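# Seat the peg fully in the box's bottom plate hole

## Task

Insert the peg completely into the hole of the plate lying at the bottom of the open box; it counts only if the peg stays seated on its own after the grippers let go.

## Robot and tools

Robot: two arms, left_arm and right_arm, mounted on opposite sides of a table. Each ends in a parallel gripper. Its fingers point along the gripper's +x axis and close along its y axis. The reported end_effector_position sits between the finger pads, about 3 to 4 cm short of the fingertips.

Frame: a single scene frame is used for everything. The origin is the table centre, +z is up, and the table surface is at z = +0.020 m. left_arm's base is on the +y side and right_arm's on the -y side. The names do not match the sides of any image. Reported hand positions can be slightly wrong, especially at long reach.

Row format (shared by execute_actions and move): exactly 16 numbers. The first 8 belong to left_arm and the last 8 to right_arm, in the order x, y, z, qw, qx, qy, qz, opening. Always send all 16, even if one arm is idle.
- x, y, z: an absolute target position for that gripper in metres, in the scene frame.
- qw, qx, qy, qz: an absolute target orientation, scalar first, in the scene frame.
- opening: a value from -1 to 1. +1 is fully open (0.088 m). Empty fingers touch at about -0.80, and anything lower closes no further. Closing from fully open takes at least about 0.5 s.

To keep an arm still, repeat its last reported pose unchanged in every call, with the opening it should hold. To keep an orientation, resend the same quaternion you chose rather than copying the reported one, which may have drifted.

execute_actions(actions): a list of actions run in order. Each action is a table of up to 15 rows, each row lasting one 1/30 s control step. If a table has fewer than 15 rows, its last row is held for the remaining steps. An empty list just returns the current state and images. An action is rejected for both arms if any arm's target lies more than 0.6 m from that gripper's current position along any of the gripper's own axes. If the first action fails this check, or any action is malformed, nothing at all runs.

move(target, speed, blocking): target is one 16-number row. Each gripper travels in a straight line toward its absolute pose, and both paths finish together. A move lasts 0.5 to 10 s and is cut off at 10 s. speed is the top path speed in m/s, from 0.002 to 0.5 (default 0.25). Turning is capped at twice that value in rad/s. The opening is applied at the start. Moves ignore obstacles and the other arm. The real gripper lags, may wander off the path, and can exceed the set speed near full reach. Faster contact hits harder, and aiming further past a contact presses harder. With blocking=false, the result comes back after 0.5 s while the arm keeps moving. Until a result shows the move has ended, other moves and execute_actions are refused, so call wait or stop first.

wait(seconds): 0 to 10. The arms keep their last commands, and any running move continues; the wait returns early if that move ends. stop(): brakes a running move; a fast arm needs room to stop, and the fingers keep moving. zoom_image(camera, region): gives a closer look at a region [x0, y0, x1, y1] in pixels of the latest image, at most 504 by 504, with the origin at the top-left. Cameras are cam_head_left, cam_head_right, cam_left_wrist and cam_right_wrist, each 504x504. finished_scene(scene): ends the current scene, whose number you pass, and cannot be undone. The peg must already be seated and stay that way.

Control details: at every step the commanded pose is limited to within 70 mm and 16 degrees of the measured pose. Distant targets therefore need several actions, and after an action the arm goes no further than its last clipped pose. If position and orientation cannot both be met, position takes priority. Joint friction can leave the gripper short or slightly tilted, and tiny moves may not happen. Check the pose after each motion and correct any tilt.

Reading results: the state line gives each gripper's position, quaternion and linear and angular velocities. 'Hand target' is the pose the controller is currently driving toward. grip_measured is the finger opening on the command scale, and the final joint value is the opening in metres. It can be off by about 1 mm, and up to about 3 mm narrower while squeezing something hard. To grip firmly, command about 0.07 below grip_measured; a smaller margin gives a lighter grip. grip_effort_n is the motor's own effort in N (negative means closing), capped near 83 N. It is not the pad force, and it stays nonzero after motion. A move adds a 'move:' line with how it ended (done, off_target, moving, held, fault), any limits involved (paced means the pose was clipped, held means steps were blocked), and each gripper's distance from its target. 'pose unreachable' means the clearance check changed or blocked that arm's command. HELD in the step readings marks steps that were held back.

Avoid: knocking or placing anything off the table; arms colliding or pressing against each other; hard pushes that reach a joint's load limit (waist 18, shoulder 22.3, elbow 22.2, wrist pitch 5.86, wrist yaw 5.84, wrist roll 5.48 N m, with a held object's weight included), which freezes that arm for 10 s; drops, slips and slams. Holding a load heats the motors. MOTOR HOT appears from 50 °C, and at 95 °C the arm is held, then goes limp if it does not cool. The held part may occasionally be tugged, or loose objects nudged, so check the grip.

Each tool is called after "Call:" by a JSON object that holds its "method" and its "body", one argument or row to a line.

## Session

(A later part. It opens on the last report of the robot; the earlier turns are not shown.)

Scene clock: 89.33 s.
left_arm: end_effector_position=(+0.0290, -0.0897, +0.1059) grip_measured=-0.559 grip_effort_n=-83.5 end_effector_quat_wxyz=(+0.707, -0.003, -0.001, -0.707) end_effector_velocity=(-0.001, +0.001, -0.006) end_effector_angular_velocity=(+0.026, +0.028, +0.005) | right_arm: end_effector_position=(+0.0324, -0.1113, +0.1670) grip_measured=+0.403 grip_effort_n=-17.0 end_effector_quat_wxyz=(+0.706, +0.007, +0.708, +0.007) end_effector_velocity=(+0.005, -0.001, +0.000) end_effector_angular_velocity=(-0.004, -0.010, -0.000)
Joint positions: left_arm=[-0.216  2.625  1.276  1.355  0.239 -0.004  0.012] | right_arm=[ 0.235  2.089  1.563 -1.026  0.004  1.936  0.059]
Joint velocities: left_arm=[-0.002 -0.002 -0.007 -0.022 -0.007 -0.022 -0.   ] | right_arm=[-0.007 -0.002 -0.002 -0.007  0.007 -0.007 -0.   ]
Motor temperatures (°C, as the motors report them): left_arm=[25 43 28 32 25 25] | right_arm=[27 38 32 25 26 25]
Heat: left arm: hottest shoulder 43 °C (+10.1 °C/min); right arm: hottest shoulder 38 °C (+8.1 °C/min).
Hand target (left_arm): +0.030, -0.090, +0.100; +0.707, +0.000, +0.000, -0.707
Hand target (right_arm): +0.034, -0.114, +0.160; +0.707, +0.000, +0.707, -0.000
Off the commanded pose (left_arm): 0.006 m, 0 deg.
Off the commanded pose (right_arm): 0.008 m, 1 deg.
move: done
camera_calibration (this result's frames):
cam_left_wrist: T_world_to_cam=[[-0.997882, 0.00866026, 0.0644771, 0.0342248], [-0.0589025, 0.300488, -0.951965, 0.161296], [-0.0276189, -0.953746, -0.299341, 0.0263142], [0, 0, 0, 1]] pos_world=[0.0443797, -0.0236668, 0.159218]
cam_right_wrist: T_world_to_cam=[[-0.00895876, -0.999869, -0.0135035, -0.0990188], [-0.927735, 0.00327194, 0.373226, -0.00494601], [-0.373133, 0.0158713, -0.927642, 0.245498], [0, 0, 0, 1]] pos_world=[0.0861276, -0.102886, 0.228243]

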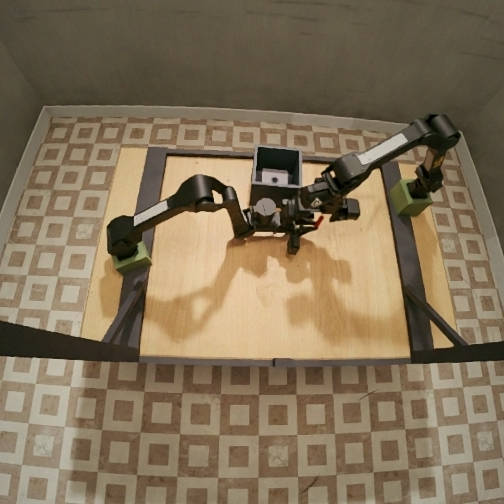

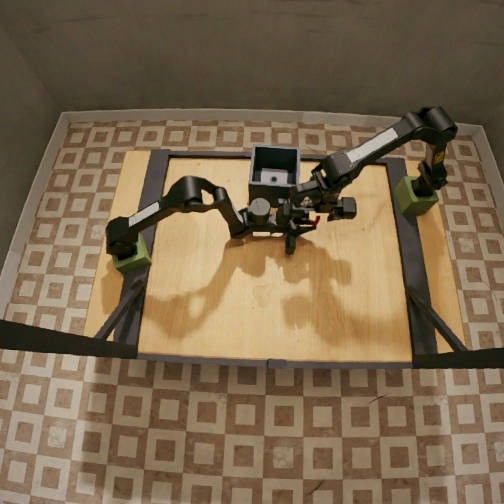

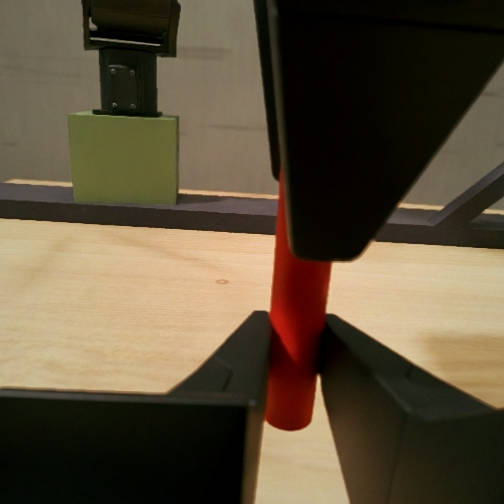

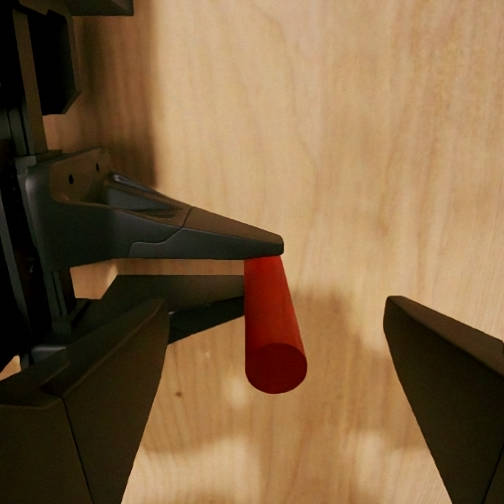

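Good. Close right, release left.

Call:
{"method": "execute_actions", "body": {
  "actions": [
    [[0.03,-0.09,0.10,0.707,0,0,-0.707,-0.64,0.034,-0.113,0.16,0.707,0,0.707,0,-0.64]],
    [[0.03,-0.09,0.10,0.707,0,0,-0.707,-0.64,0.034,-0.113,0.16,0.707,0,0.707,0,-0.64]],
    [[0.03,-0.09,0.10,0.707,0,0,-0.707,0.0,0.034,-0.113,0.16,0.707,0,0.707,0,-0.64]]
  ]
}}

Call:
{"method": "move", "body": {
  "target": [0.03,0.0,0.10,0.707,0,0,-0.707,0,0.034,-0.113,0.16,0.707,0,0.707,0,-0.64],
  "speed": 0.15
}}

Scene clock: 96.53 s.
left_arm: end_effector_position=(+0.0292, -0.0901, +0.1061) grip_measured=-0.016 grip_effort_n=16.0 end_effector_quat_wxyz=(+0.707, -0.003, -0.002, -0.707) end_effector_velocity=(-0.003, +0.000, -0.007) end_effector_angular_velocity=(+0.026, +0.028, -0.010) | right_arm: end_effector_position=(+0.0334, -0.1110, +0.1646) grip_measured=-0.576 grip_effort_n=-83.5 end_effector_quat_wxyz=(+0.706, +0.006, +0.708, +0.005) end_effector_velocity=(-0.002, -0.002, +0.001) end_effector_angular_velocity=(-0.010, +0.019, +0.020)
Joint positions: left_arm=[-0.216  2.625  1.278  1.354  0.24  -0.004  0.038] | right_arm=[ 0.232  2.095  1.561 -1.022  0.004  1.935  0.011]
Joint velocities: left_arm=[-0.002  0.002 -0.002 -0.022  0.007 -0.022  0.005] | right_arm=[-0.002 -0.002  0.002 -0.007 -0.022 -0.022  0.   ]
Motor temperatures (°C, as the motors report them): left_arm=[25 43 28 32 25 25] | right_arm=[27 38 32 25 26 25]
Heat: left arm: hottest shoulder 43 °C (+7.0 °C/min); right arm: hottest shoulder 38 °C (+8.0 °C/min).
Hand target (left_arm): +0.030, -0.090, +0.100; +0.707, +0.000, +0.000, -0.707
Hand target (right_arm): +0.034, -0.113, +0.160; +0.707, +0.000, +0.707, +0.000
Off the commanded pose (left_arm): 0.006 m, 0 deg.
Off the commanded pose (right_arm): 0.005 m, 1 deg.
Step readings (end_effector_position; steps 1 to 15: 1st action; 16 to 30: 2nd action; 31 to 45: 3rd action):
0: left_arm (+0.0290, -0.0897, +0.1059) | right_arm (+0.0324, -0.1114, +0.1666)
1: left_arm (+0.0290, -0.0897, +0.1059) | right_arm (+0.0324, -0.1115, +0.1665)
2: left_arm (+0.0290, -0.0897, +0.1059) | right_arm (+0.0324, -0.1115, +0.1663)
4: left_arm (+0.0290, -0.0897, +0.1059) | right_arm (+0.0326, -0.1115, +0.1659)
8: left_arm (+0.0290, -0.0897, +0.1059) | right_arm (+0.0328, -0.1115, +0.1652)
15: left_arm (+0.0292, -0.0901, +0.1061) | right_arm (+0.0331, -0.1104, +0.1652)
16: left_arm (+0.0292, -0.0901, +0.1061) | right_arm (+0.0331, -0.1104, +0.1652)
17: left_arm (+0.0292, -0.0901, +0.1061) | right_arm (+0.0331, -0.1104, +0.1652)
19: left_arm (+0.0292, -0.0901, +0.1061) | right_arm (+0.0331, -0.1104, +0.1652)
23: left_arm (+0.0292, -0.0901, +0.1061) | right_arm (+0.0331, -0.1104, +0.1652)
30: left_arm (+0.0292, -0.0901, +0.1061) | right_arm (+0.0331, -0.1104, +0.1652)
31: left_arm (+0.0292, -0.0901, +0.1061) | right_arm (+0.0331, -0.1103, +0.1652)
32: left_arm (+0.0292, -0.0901, +0.1061) | right_arm (+0.0332, -0.1105, +0.1652)
34: left_arm (+0.0292, -0.0901, +0.1061) | right_arm (+0.0333, -0.1109, +0.1649)
38: left_arm (+0.0292, -0.0901, +0.1061) | right_arm (+0.0334, -0.1110, +0.1646)
45: end_effector_position above
camera_calibration (this result's frames):
cam_left_wrist: T_world_to_cam=[[-0.997884, 0.0090647, 0.0643781, 0.0344591], [-0.0586965, 0.300159, -0.952082, 0.161545], [-0.027954, -0.953846, -0.298992, 0.0260056], [0, 0, 0, 1]] pos_world=[0.0445953, -0.0239962, 0.159361]
cam_right_wrist: T_world_to_cam=[[-0.0100884, -0.999896, -0.0103112, -0.0991767], [-0.928195, 0.00552827, 0.372053, -0.00267583], [-0.371958, 0.0133243, -0.928154, 0.243424], [0, 0, 0, 1]] pos_world=[0.0870593, -0.102395, 0.225908]

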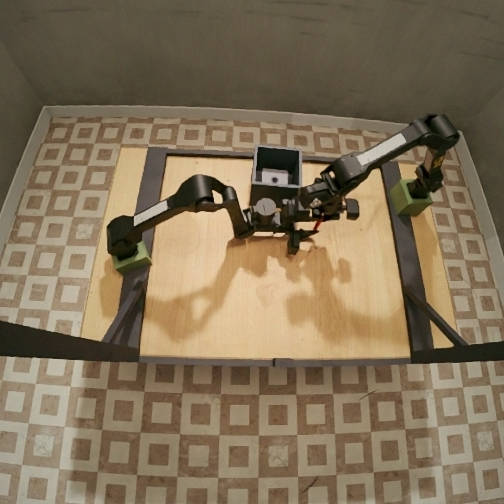

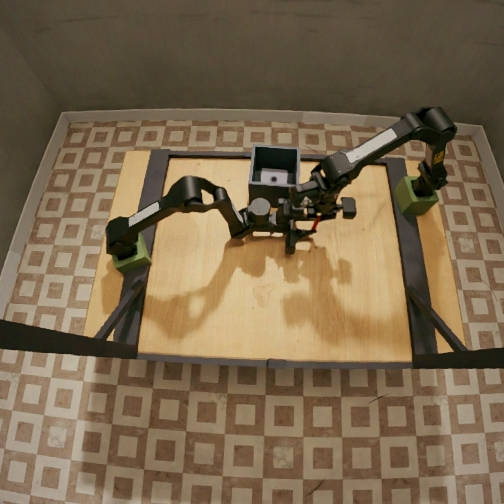

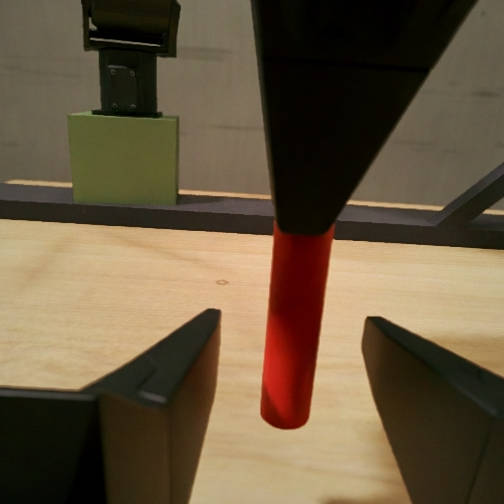

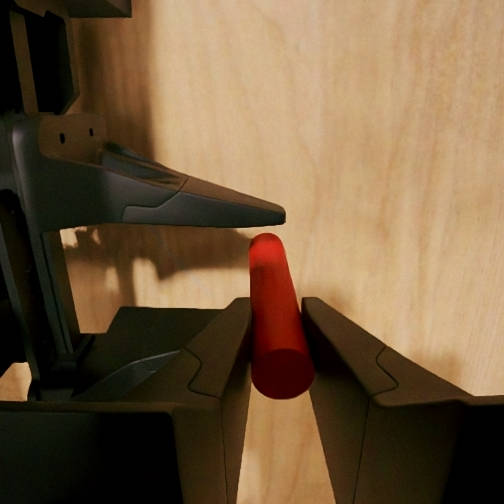

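Scene clock: 97.70 s.
left_arm: end_effector_position=(+0.0299, -0.0000, +0.0907) grip_measured=-0.003 grip_effort_n=15.6 end_effector_quat_wxyz=(+0.705, +0.020, +0.027, -0.708) end_effector_velocity=(+0.001, +0.003, +0.003) end_effector_angular_velocity=(-0.002, -0.009, +0.009) | right_arm: end_effector_position=(+0.0334, -0.1110, +0.1646) grip_measured=-0.576 grip_effort_n=-83.5 end_effector_quat_wxyz=(+0.706, +0.006, +0.708, +0.005) end_effector_velocity=(-0.001, -0.003, +0.000) end_effector_angular_velocity=(-0.009, +0.004, +0.010)
Joint positions: left_arm=[-0.149  2.518  0.875  1.574  0.311  0.011  0.039] | right_arm=[ 0.232  2.095  1.561 -1.022  0.004  1.935  0.011]
Joint velocities: left_arm=[ 0.002 -0.012 -0.017  0.007 -0.007  0.007 -0.   ] | right_arm=[ 0.002 -0.002 -0.002 -0.007 -0.007 -0.007 -0.   ]
Motor temperatures (°C, as the motors report them): left_arm=[25 44 28 33 25 25] | right_arm=[27 38 32 25 26 25]
Heat: left arm: hottest shoulder 44 °C (+8.0 °C/min); right arm: hottest shoulder 38 °C (+8.0 °C/min).
Hand target (left_arm): +0.031, -0.000, +0.100; +0.705, +0.017, +0.017, -0.709
Hand target (right_arm): +0.034, -0.113, +0.160; +0.707, -0.000, +0.707, +0.000
Off the commanded pose (left_arm): 0.009 m, 4 deg.
Off the commanded pose (right_arm): 0.005 m, 1 deg.
joint sent to its limit (left arm) — the command would take joint 4 (wrist pitch) past its upper limit, so that joint was sent only as far as its limit.
move: off_target (left_arm)
camera_calibration (this result's frames):
cam_left_wrist: T_world_to_cam=[[-0.997335, 0.00873214, 0.0724387, 0.0346683], [-0.0641194, 0.368881, -0.927262, 0.117809], [-0.0348182, -0.929436, -0.367338, 0.113733], [0, 0, 0, 1]] pos_world=[0.0460897, 0.0619467, 0.148507]
cam_right_wrist: T_world_to_cam=[[-0.0100884, -0.999896, -0.0103112, -0.0991767], [-0.928195, 0.00552827, 0.372053, -0.00267583], [-0.371958, 0.0133243, -0.928154, 0.243424], [0, 0, 0, 1]] pos_world=[0.0870593, -0.102395, 0.225908]

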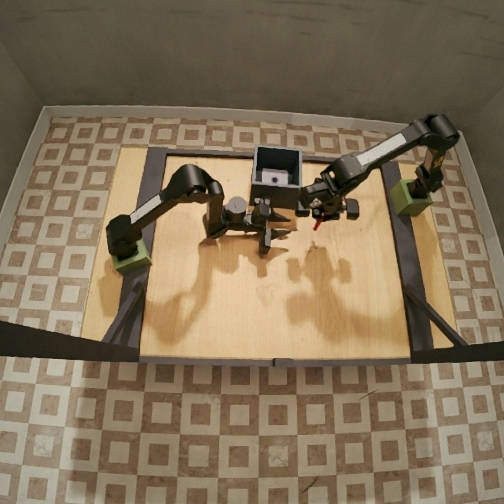

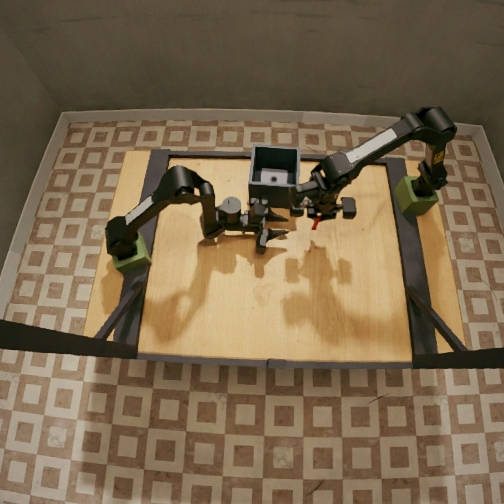

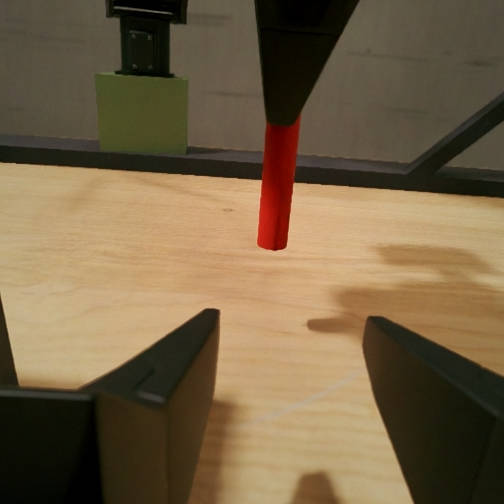

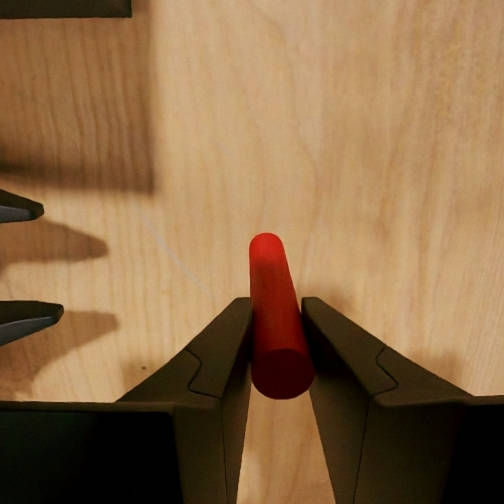

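Call:
{"method": "move", "body": {
  "target": [-0.08,0.2,0.2,0.65,0.27,0.27,-0.65,0,0.1,-0.15,0.29,0.707,0,0.707,0,-0.64]
}}

Call:
{"method": "move", "body": {
  "target": [-0.08,0.2,0.2,0.65,0.27,0.27,-0.65,0,0.205,-0.03,0.285,0.707,0,0.707,0,-0.64],
  "speed": 0.15
}}

Scene clock: 108.20 s.
left_arm: end_effector_position=(-0.0782, +0.2021, +0.1935) grip_measured=-0.003 grip_effort_n=16.0 end_effector_quat_wxyz=(+0.649, +0.279, +0.275, -0.651) end_effector_velocity=(+0.001, +0.003, +0.001) end_effector_angular_velocity=(+0.017, -0.011, +0.013) | right_arm: end_effector_position=(+0.0996, -0.1508, +0.2841) grip_measured=-0.576 grip_effort_n=-83.5 end_effector_quat_wxyz=(+0.710, -0.007, +0.704, -0.007) end_effector_velocity=(-0.002, -0.002, +0.001) end_effector_angular_velocity=(-0.004, +0.007, +0.010)
Joint positions: left_arm=[-0.485  1.031  0.488 -0.263 -0.019 -0.015  0.039] | right_arm=[ 0.091  1.85   1.694 -1.436  0.003  1.792  0.011]
Joint velocities: left_arm=[-0.007 -0.007  0.012 -0.037 -0.022 -0.007 -0.   ] | right_arm=[ 0.002 -0.002  0.002 -0.007 -0.007 -0.007 -0.   ]
Motor temperatures (°C, as the motors report them): left_arm=[25 46 28 33 25 25] | right_arm=[27 39 32 25 26 25]
Heat: left arm: hottest shoulder 46 °C (+7.1 °C/min); right arm: hottest shoulder 39 °C (+8.1 °C/min).
Hand target (left_arm): -0.079, +0.200, +0.201; +0.653, +0.272, +0.270, -0.653
Hand target (right_arm): +0.100, -0.149, +0.290; +0.707, -0.000, +0.707, -0.000
Off the commanded pose (left_arm): 0.007 m, 1 deg.
Off the commanded pose (right_arm): 0.006 m, 1 deg.
move: done
camera_calibration (this result's frames):
cam_left_wrist: T_world_to_cam=[[-0.998398, -0.033807, 0.0453669, -0.0686903], [-0.0502593, 0.898175, -0.436756, -0.0691172], [-0.025982, -0.438336, -0.898435, 0.339835], [0, 0, 0, 1]] pos_world=[-0.0632244, 0.208719, 0.278249]
cam_right_wrist: T_world_to_cam=[[-0.00860756, -0.999668, 0.0242744, -0.147016], [-0.931611, 0.0168377, 0.363066, 0.0191425], [-0.363355, -0.0194892, -0.931447, 0.374628], [0, 0, 0, 1]] pos_world=[0.152691, -0.139988, 0.345565]

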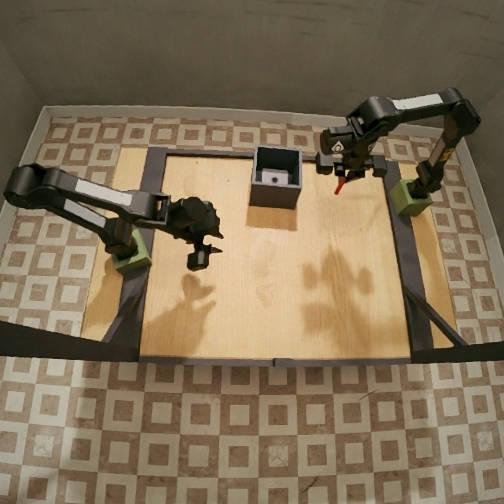

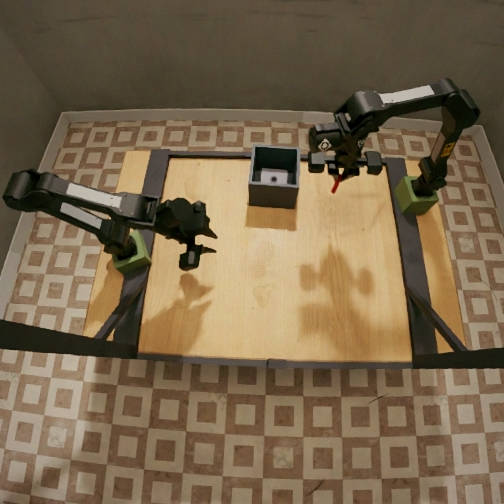

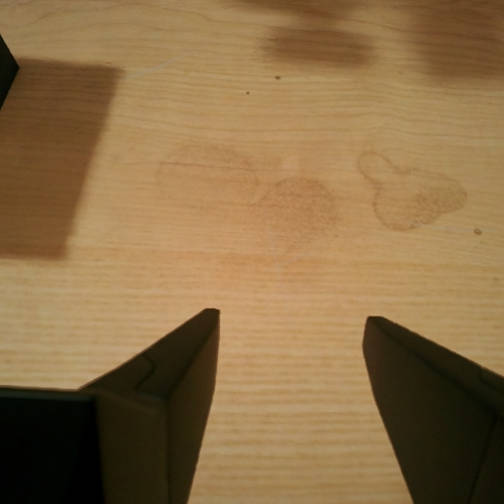

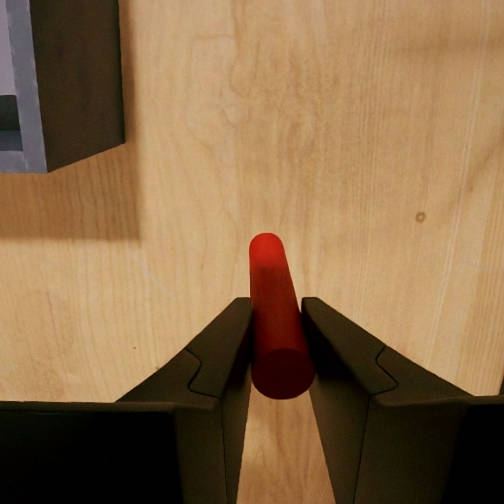

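Scene clock: 109.80 s.
left_arm: end_effector_position=(-0.0798, +0.2024, +0.1934) grip_measured=-0.003 grip_effort_n=15.6 end_effector_quat_wxyz=(+0.649, +0.278, +0.277, -0.651) end_effector_velocity=(+0.001, +0.003, -0.005) end_effector_angular_velocity=(+0.017, -0.001, +0.008) | right_arm: end_effector_position=(+0.2043, -0.0341, +0.2856) grip_measured=-0.576 grip_effort_n=-83.5 end_effector_quat_wxyz=(+0.709, +0.028, +0.704, +0.027) end_effector_velocity=(-0.002, +0.000, -0.001) end_effector_angular_velocity=(-0.006, +0.022, +0.007)
Joint positions: left_arm=[-0.493  1.03   0.488 -0.265 -0.024 -0.023  0.039] | right_arm=[-0.198  2.278  2.341 -1.556  0.002  1.504  0.011]
Joint velocities: left_arm=[-0.002  0.002 -0.007 -0.007 -0.007 -0.007 -0.   ] | right_arm=[-0.002  0.007  0.007 -0.007 -0.022 -0.007 -0.   ]
Motor temperatures (°C, as the motors report them): left_arm=[25 45 28 33 25 25] | right_arm=[27 39 32 25 26 25]
Heat: left arm: hottest shoulder 45 °C (+6.1 °C/min); right arm: hottest shoulder 39 °C (+8.1 °C/min).
Hand target (left_arm): -0.080, +0.200, +0.200; +0.653, +0.271, +0.271, -0.653
Hand target (right_arm): +0.205, -0.031, +0.284; +0.708, +0.029, +0.705, +0.029
Off the commanded pose (left_arm): 0.007 m, 1 deg.
Off the commanded pose (right_arm): 0.004 m, 4 deg.
joint sent to its limit (right arm) — the command would take joint 3 (elbow) past its upper limit, so that joint was sent only as far as its limit.
move: off_target (right_arm)
camera_calibration (this result's frames):
cam_left_wrist: T_world_to_cam=[[-0.998236, -0.0352244, 0.0477846, -0.0704031], [-0.0525636, 0.898556, -0.435701, -0.0699588], [-0.0275898, -0.437444, -0.898822, 0.339571], [0, 0, 0, 1]] pos_world=[-0.0645875, 0.208925, 0.278098]
cam_right_wrist: T_world_to_cam=[[-0.00988883, -0.997338, -0.0722479, -0.00161348], [-0.931499, -0.0170848, 0.363342, 0.112892], [-0.363609, 0.0708919, -0.92885, 0.418762], [0, 0, 0, 1]] pos_world=[0.257409, -0.0293673, 0.347833]

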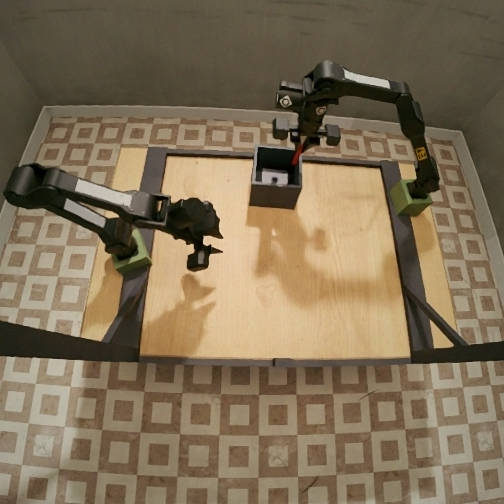

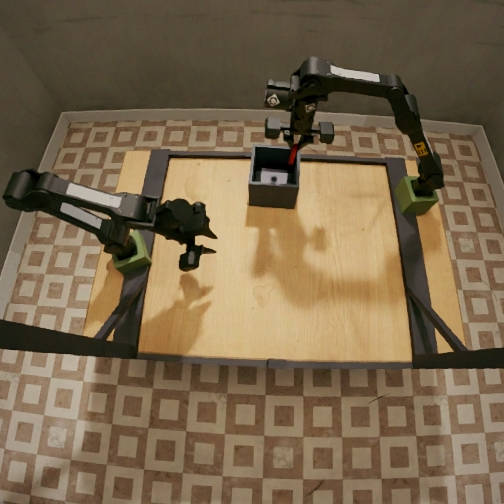

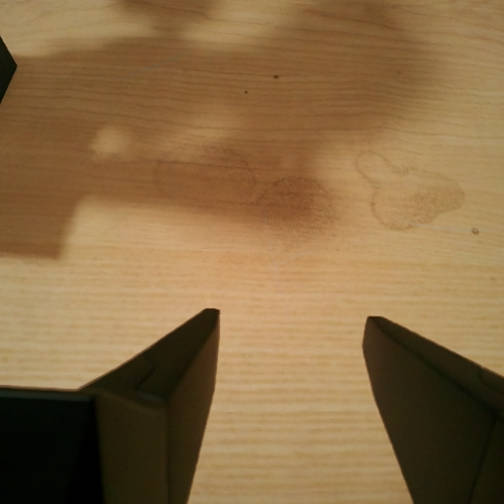

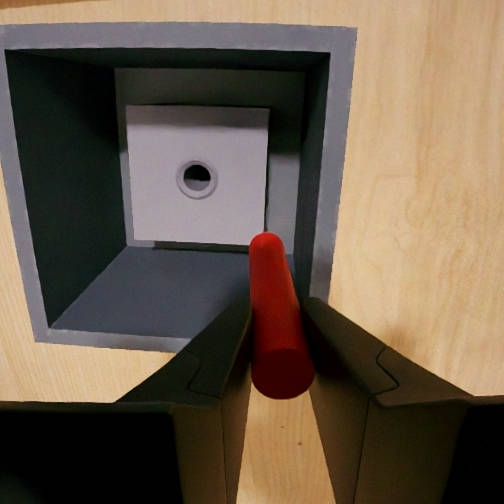

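Call:
{"method": "move", "body": {
  "target": [-0.08,0.2,0.2,0.65,0.27,0.27,-0.65,0,0.205,0.015,0.205,0.707,0,0.707,0,-0.64],
  "speed": 0.08
}}

Scene clock: 116.63 s.
left_arm: end_effector_position=(-0.0798, +0.2024, +0.1934) grip_measured=-0.003 grip_effort_n=15.6 end_effector_quat_wxyz=(+0.649, +0.278, +0.277, -0.651) end_effector_velocity=(-0.001, +0.002, -0.003) end_effector_angular_velocity=(+0.012, -0.011, -0.008) | right_arm: end_effector_position=(+0.2066, +0.0110, +0.2072) grip_measured=-0.576 grip_effort_n=-83.5 end_effector_quat_wxyz=(+0.709, +0.031, +0.704, +0.031) end_effector_velocity=(+0.000, +0.001, -0.002) end_effector_angular_velocity=(+0.003, +0.006, +0.005)
Joint positions: left_arm=[-0.493  1.03   0.488 -0.265 -0.024 -0.023  0.039] | right_arm=[-0.196  2.46   2.344 -1.367  0.002  1.505  0.011]
Joint velocities: left_arm=[-0.007  0.002 -0.002 -0.007 -0.007  0.007 -0.   ] | right_arm=[-0.002  0.002 -0.002  0.007 -0.007 -0.007 -0.   ]
Motor temperatures (°C, as the motors report them): left_arm=[25 43 29 33 25 25] | right_arm=[27 40 32 25 26 25]
Heat: left arm: hottest shoulder 43 °C (+3.0 °C/min); right arm: hottest shoulder 40 °C (+8.1 °C/min).
Hand target (left_arm): -0.080, +0.200, +0.200; +0.653, +0.271, +0.271, -0.653
Hand target (right_arm): +0.205, +0.014, +0.204; +0.708, +0.032, +0.704, +0.032
Off the commanded pose (left_arm): 0.007 m, 1 deg.
Off the commanded pose (right_arm): 0.005 m, 5 deg.
joint sent to its limit (right arm) — the command would take joint 3 (elbow) past its upper limit, so that joint was sent only as far as its limit.
move: off_target (right_arm)
camera_calibration (this result's frames):
cam_left_wrist: T_world_to_cam=[[-0.998236, -0.0352244, 0.0477846, -0.0704031], [-0.0525636, 0.898556, -0.435701, -0.0699588], [-0.0275898, -0.437444, -0.898822, 0.339571], [0, 0, 0, 1]] pos_world=[-0.0645875, 0.208925, 0.278098]
cam_right_wrist: T_world_to_cam=[[-0.00908136, -0.996612, -0.0817458, 0.039575], [-0.931693, -0.021254, 0.362625, 0.144526], [-0.363133, 0.0794551, -0.928343, 0.343288], [0, 0, 0, 1]] pos_world=[0.259672, 0.0152367, 0.269515]

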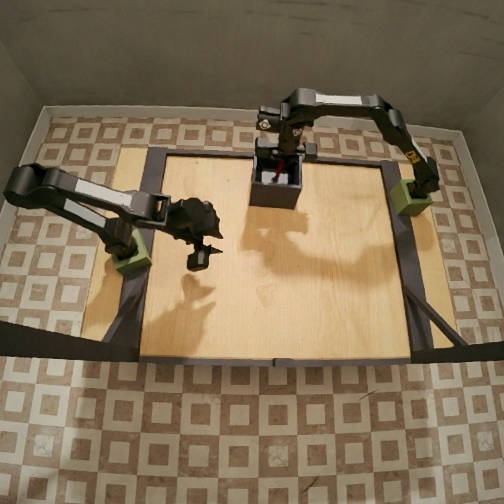

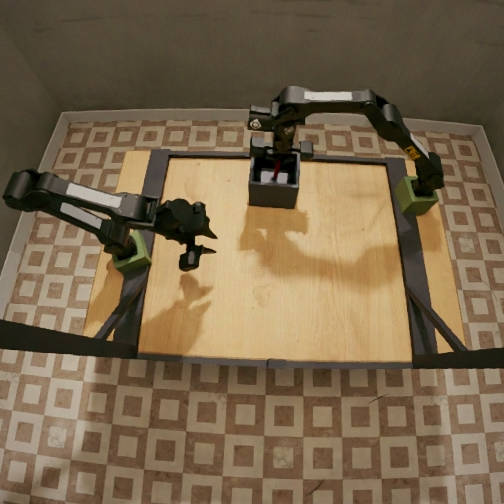

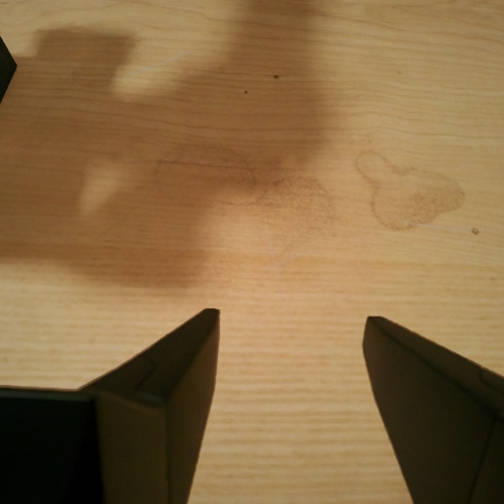

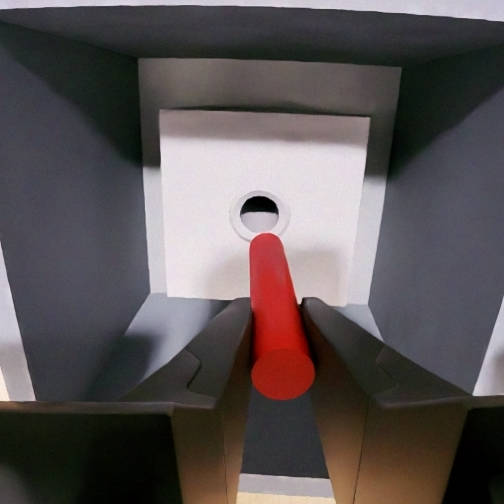

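Call:
{"method": "move", "body": {
  "target": [-0.08,0.2,0.2,0.65,0.27,0.27,-0.65,0,0.208,0.019,0.185,0.707,0,0.707,0,-0.64],
  "speed": 0.04
}}

Scene clock: 125.00 s.
left_arm: end_effector_position=(-0.0798, +0.2024, +0.1934) grip_measured=-0.003 grip_effort_n=16.0 end_effector_quat_wxyz=(+0.649, +0.279, +0.277, -0.651) end_effector_velocity=(+0.000, +0.002, -0.000) end_effector_angular_velocity=(+0.002, +0.010, +0.018) | right_arm: end_effector_position=(+0.2069, +0.0159, +0.1875) grip_measured=-0.576 grip_effort_n=-83.5 end_effector_quat_wxyz=(+0.709, +0.026, +0.704, +0.026) end_effector_velocity=(+0.000, +0.001, +0.001) end_effector_angular_velocity=(+0.008, +0.004, +0.035)
Joint positions: left_arm=[-0.493  1.03   0.488 -0.265 -0.024 -0.023  0.039] | right_arm=[-0.196  2.503  2.344 -1.339  0.002  1.505  0.011]
Joint velocities: left_arm=[-0.002 -0.007 -0.002 -0.007 -0.007 -0.022  0.   ] | right_arm=[-0.002 -0.002 -0.002  0.007 -0.007 -0.037  0.   ]
Motor temperatures (°C, as the motors report them): left_arm=[25 41 30 33 25 25] | right_arm=[27 42 33 25 26 25]
Heat: left arm: hottest shoulder 41 °C (-1.0 °C/min); right arm: hottest shoulder 42 °C (+10.0 °C/min).
Hand target (left_arm): -0.080, +0.200, +0.200; +0.653, +0.271, +0.271, -0.653
Hand target (right_arm): +0.208, +0.018, +0.185; +0.708, +0.026, +0.705, +0.026
Off the commanded pose (left_arm): 0.007 m, 1 deg.
Off the commanded pose (right_arm): 0.004 m, 4 deg.
joint sent to its limit (right arm) — the command would take joint 3 (elbow) past its upper limit, so that joint was sent only as far as its limit.
move: off_target (right_arm)
camera_calibration (this result's frames):
cam_left_wrist: T_world_to_cam=[[-0.998237, -0.0352427, 0.0477571, -0.0703871], [-0.0525574, 0.898722, -0.435359, -0.070137], [-0.0275771, -0.437101, -0.898989, 0.33951], [0, 0, 0, 1]] pos_world=[-0.0645865, 0.208953, 0.278043]
cam_right_wrist: T_world_to_cam=[[-0.00876959, -0.997668, -0.0676913, 0.0401399], [-0.931358, -0.0164922, 0.363731, 0.151721], [-0.363999, 0.0662346, -0.929041, 0.325251], [0, 0, 0, 1]] pos_world=[0.260049, 0.0210056, 0.249703]

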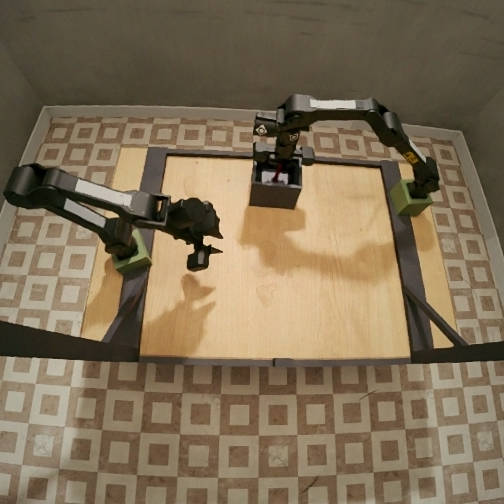

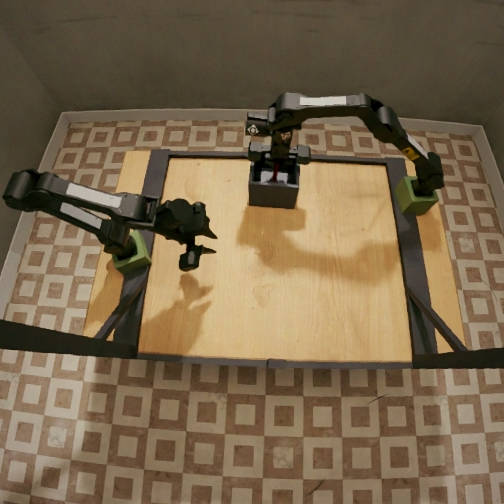

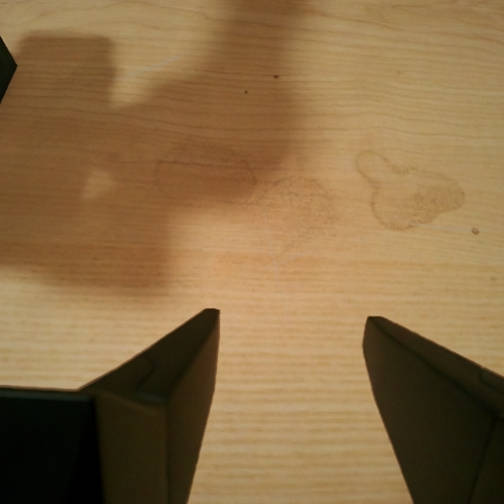

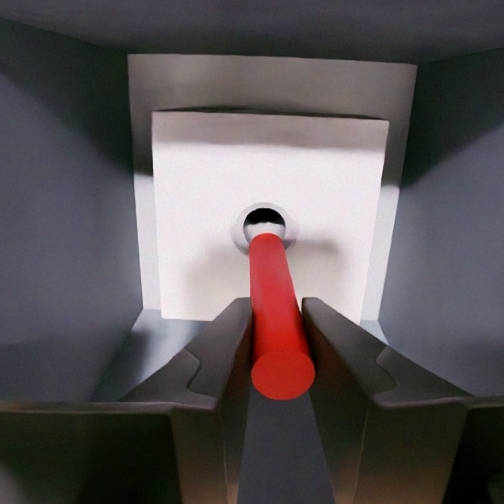

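Call:
{"method": "move", "body": {
  "target": [-0.08,0.2,0.2,0.65,0.27,0.27,-0.65,0,0.216,0.020,0.183,0.707,0,0.707,0,-0.64],
  "speed": 0.03
}}

Scene clock: 131.77 s.
left_arm: end_effector_position=(-0.0798, +0.2024, +0.1934) grip_measured=-0.003 grip_effort_n=15.1 end_effector_quat_wxyz=(+0.649, +0.279, +0.277, -0.651) end_effector_velocity=(+0.004, +0.005, -0.006) end_effector_angular_velocity=(+0.026, -0.002, +0.034) | right_arm: end_effector_position=(+0.2146, +0.0170, +0.1858) grip_measured=-0.576 grip_effort_n=-83.5 end_effector_quat_wxyz=(+0.709, +0.027, +0.704, +0.027) end_effector_velocity=(+0.002, -0.003, -0.001) end_effector_angular_velocity=(-0.012, +0.009, -0.014)
Joint positions: left_arm=[-0.493  1.03   0.488 -0.265 -0.024 -0.023  0.039] | right_arm=[-0.212  2.506  2.344 -1.331  0.002  1.489  0.011]
Joint velocities: left_arm=[ 0.002 -0.002 -0.007 -0.022 -0.022 -0.022 -0.   ] | right_arm=[-0.007 -0.002 -0.007 -0.007 -0.007  0.007 -0.   ]
Motor temperatures (°C, as the motors report them): left_arm=[25 39 30 33 25 25] | right_arm=[27 43 33 25 26 25]
Heat: left arm: hottest shoulder 39 °C (-3.0 °C/min); right arm: hottest shoulder 43 °C (+9.1 °C/min).
Hand target (left_arm): -0.080, +0.200, +0.200; +0.653, +0.271, +0.271, -0.653
Hand target (right_arm): +0.216, +0.019, +0.183; +0.709, +0.028, +0.704, +0.028
Off the commanded pose (left_arm): 0.007 m, 1 deg.
Off the commanded pose (right_arm): 0.004 m, 4 deg.
joint sent to its limit (right arm) — the command would take joint 3 (elbow) past its upper limit, so that joint was sent only as far as its limit.
move: off_target (right_arm)
camera_calibration (this result's frames):
cam_left_wrist: T_world_to_cam=[[-0.998237, -0.0352427, 0.0477571, -0.0703871], [-0.0525574, 0.898722, -0.435359, -0.070137], [-0.0275771, -0.437101, -0.898989, 0.33951], [0, 0, 0, 1]] pos_world=[-0.0645865, 0.208953, 0.278043]
cam_right_wrist: T_world_to_cam=[[-0.00870925, -0.997356, -0.0721453, 0.0420009], [-0.931897, -0.0180679, 0.362272, 0.159971], [-0.362618, 0.0703871, -0.929276, 0.326096], [0, 0, 0, 1]] pos_world=[0.26769, 0.0218272, 0.24811]

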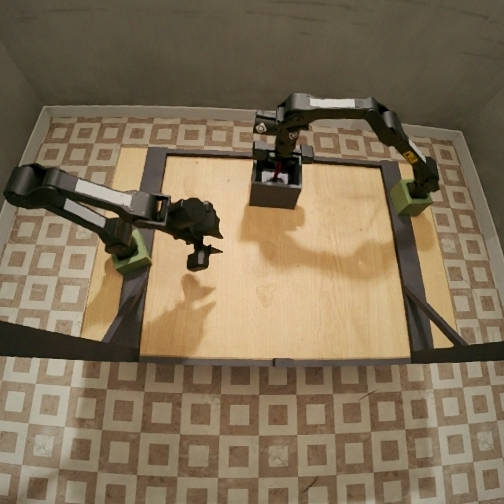

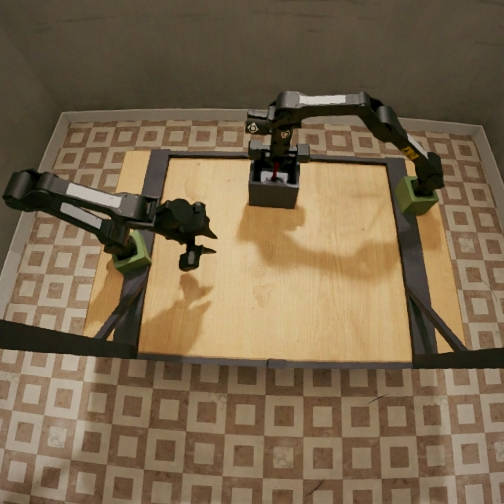

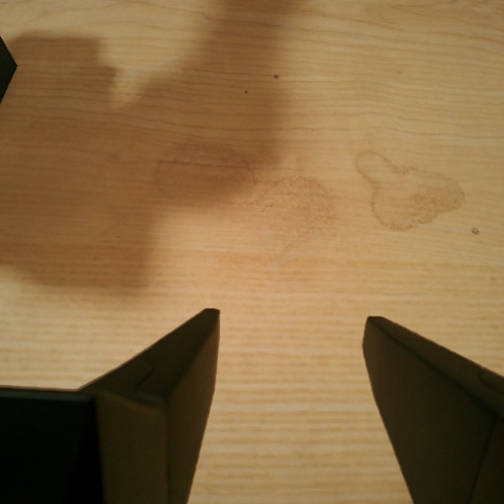

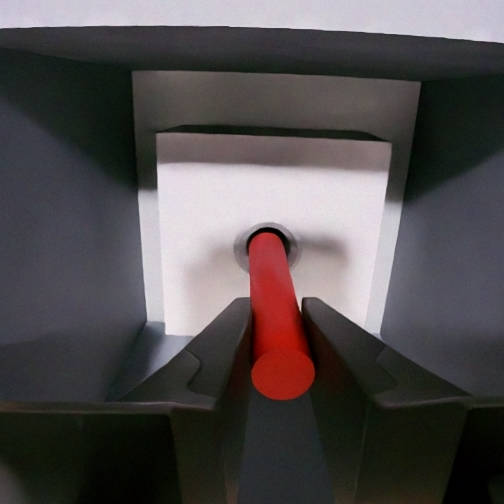

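Call:
{"method": "move", "body": {
  "target": [-0.08,0.2,0.2,0.65,0.27,0.27,-0.65,0,0.214,0.021,0.17,0.707,0,0.707,0,-0.64],
  "speed": 0.02
}}

Scene clock: 136.67 s.
left_arm: end_effector_position=(-0.0798, +0.2024, +0.1934) grip_measured=-0.003 grip_effort_n=15.6 end_effector_quat_wxyz=(+0.649, +0.278, +0.277, -0.651) end_effector_velocity=(+0.000, -0.001, +0.002) end_effector_angular_velocity=(-0.012, -0.010, -0.003) | right_arm: end_effector_position=(+0.2148, +0.0180, +0.1730) grip_measured=-0.576 grip_effort_n=-83.5 end_effector_quat_wxyz=(+0.709, +0.021, +0.704, +0.022) end_effector_velocity=(-0.000, -0.002, +0.000) end_effector_angular_velocity=(-0.007, +0.008, -0.009)
Joint positions: left_arm=[-0.493  1.03   0.488 -0.265 -0.024 -0.024  0.039] | right_arm=[-0.212  2.533  2.344 -1.321  0.002  1.489  0.011]
Joint velocities: left_arm=[-0.002 -0.007 -0.002  0.007 -0.007  0.007 -0.   ] | right_arm=[-0.002 -0.002 -0.002 -0.007 -0.007  0.007  0.   ]
Motor temperatures (°C, as the motors report them): left_arm=[25 38 31 33 25 25] | right_arm=[27 44 33 25 26 25]
Heat: left arm: hottest shoulder 38 °C (-4.0 °C/min); right arm: hottest shoulder 44 °C (+9.1 °C/min).
Hand target (left_arm): -0.080, +0.200, +0.200; +0.653, +0.271, +0.271, -0.653
Hand target (right_arm): +0.214, +0.020, +0.170; +0.709, +0.022, +0.705, +0.022
Off the commanded pose (left_arm): 0.007 m, 1 deg.
Off the commanded pose (right_arm): 0.004 m, 3 deg.
joint sent to its limit (right arm) — the command would take joint 3 (elbow) past its upper limit, so that joint was sent only as far as its limit.
move: off_target (right_arm)
camera_calibration (this result's frames):
cam_left_wrist: T_world_to_cam=[[-0.998215, -0.0355177, 0.0480204, -0.0703805], [-0.0529199, 0.898707, -0.435344, -0.0701658], [-0.0276938, -0.437108, -0.898982, 0.339501], [0, 0, 0, 1]] pos_world=[-0.0645659, 0.208957, 0.278039]
cam_right_wrist: T_world_to_cam=[[-0.00841701, -0.998428, -0.0554088, 0.0390744], [-0.931544, -0.0123152, 0.36342, 0.164403], [-0.363532, 0.0546746, -0.929976, 0.314705], [0, 0, 0, 1]] pos_world=[0.267882, 0.0238312, 0.235086]

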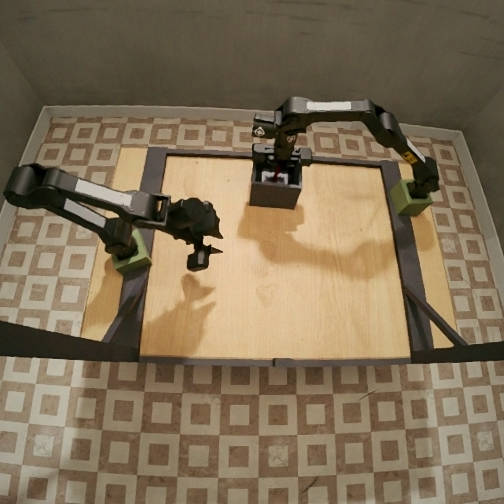

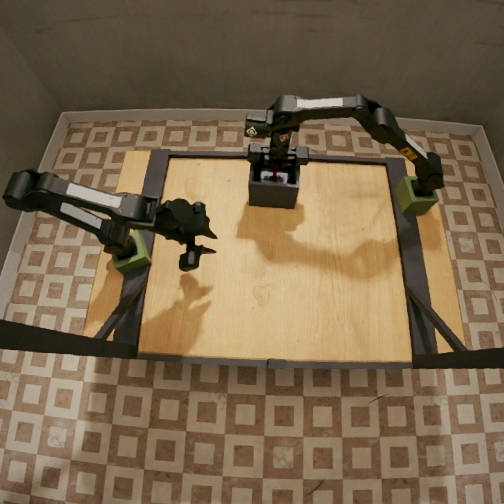

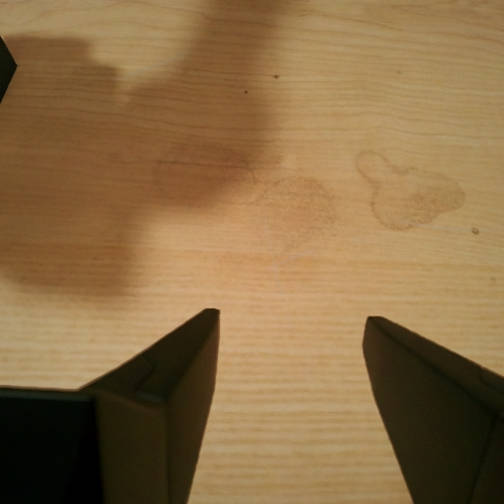

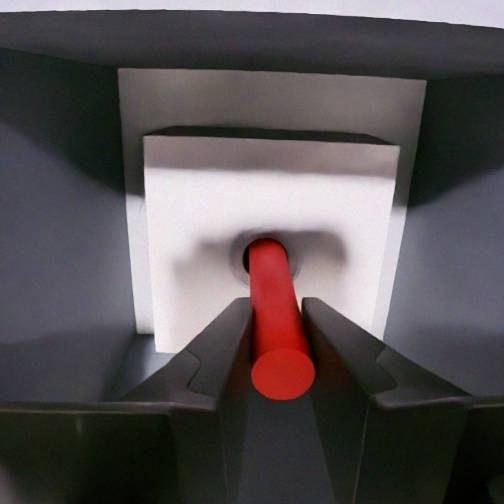

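Entering. Needs a bit +y.

Call:
{"method": "move", "body": {
  "target": [-0.08,0.2,0.2,0.65,0.27,0.27,-0.65,0,0.213,0.025,0.15,0.707,0,0.707,0,-0.64],
  "speed": 0.02
}}

Scene clock: 142.73 s.
left_arm: end_effector_position=(-0.0798, +0.2024, +0.1934) grip_measured=-0.003 grip_effort_n=16.0 end_effector_quat_wxyz=(+0.649, +0.278, +0.277, -0.651) end_effector_velocity=(-0.003, +0.003, -0.005) end_effector_angular_velocity=(+0.017, +0.010, -0.007) | right_arm: end_effector_position=(+0.2146, +0.0219, +0.1530) grip_measured=-0.576 grip_effort_n=-83.5 end_effector_quat_wxyz=(+0.709, +0.017, +0.705, +0.017) end_effector_velocity=(+0.000, -0.002, +0.000) end_effector_angular_velocity=(-0.006, +0.022, +0.001)
Joint positions: left_arm=[-0.493  1.03   0.488 -0.265 -0.024 -0.024  0.039] | right_arm=[-0.211  2.575  2.344 -1.29   0.002  1.491  0.011]
Joint velocities: left_arm=[-0.007  0.002 -0.007 -0.007  0.007 -0.007 -0.   ] | right_arm=[-0.007 -0.002 -0.002 -0.007 -0.022 -0.007 -0.   ]
Motor temperatures (°C, as the motors report them): left_arm=[25 37 31 33 25 25] | right_arm=[27 45 33 25 26 25]
Heat: left arm: hottest shoulder 37 °C (-6.0 °C/min); right arm: hottest shoulder 45 °C (+8.0 °C/min).
Hand target (left_arm): -0.080, +0.200, +0.200; +0.653, +0.271, +0.271, -0.653
Hand target (right_arm): +0.213, +0.024, +0.150; +0.708, +0.018, +0.706, +0.018
Off the commanded pose (left_arm): 0.007 m, 1 deg.
Off the commanded pose (right_arm): 0.005 m, 3 deg.
joint sent to its limit (right arm) — the command would take joint 3 (elbow) past its upper limit, so that joint was sent only as far as its limit.
move: off_target (right_arm)
camera_calibration (this result's frames):
cam_left_wrist: T_world_to_cam=[[-0.998215, -0.0355177, 0.0480204, -0.0703805], [-0.0529199, 0.898707, -0.435344, -0.0701658], [-0.0276938, -0.437108, -0.898982, 0.339501], [0, 0, 0, 1]] pos_world=[-0.0645659, 0.208957, 0.278039]
cam_right_wrist: T_world_to_cam=[[-0.00922607, -0.999004, -0.043665, 0.0402514], [-0.931034, -0.00734907, 0.364858, 0.171142], [-0.364816, 0.0440198, -0.930039, 0.296418], [0, 0, 0, 1]] pos_world=[0.267848, 0.0284208, 0.214995]

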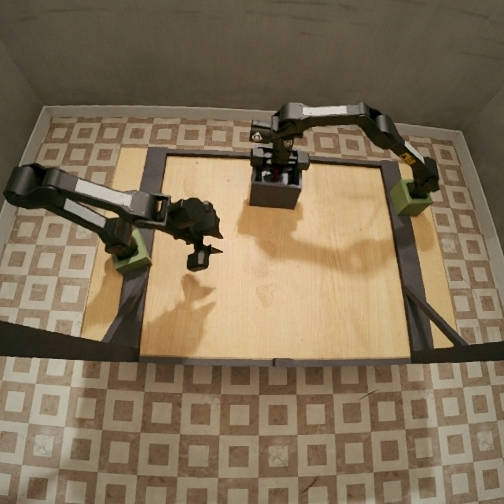

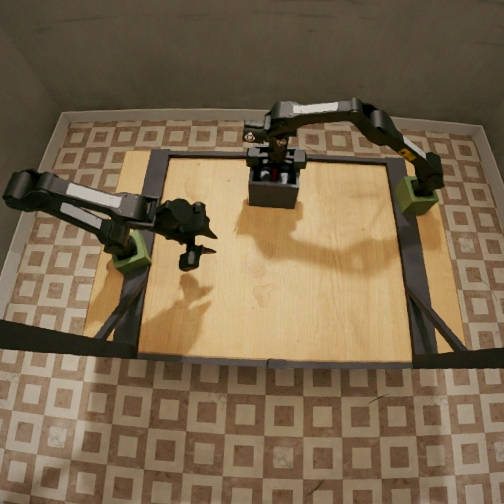

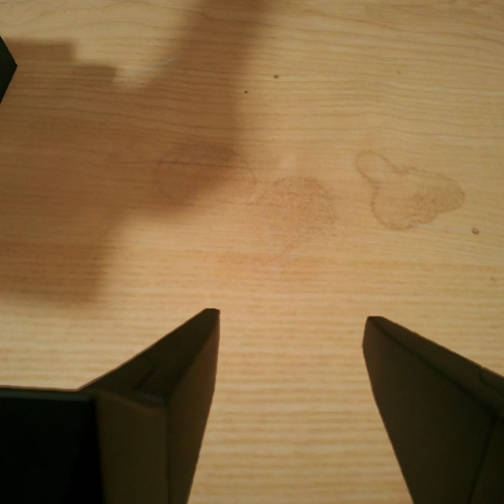

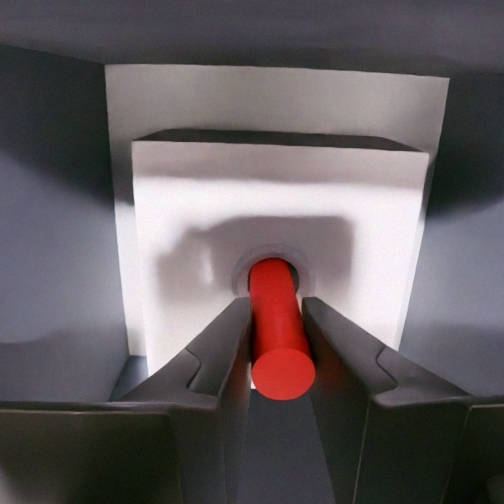

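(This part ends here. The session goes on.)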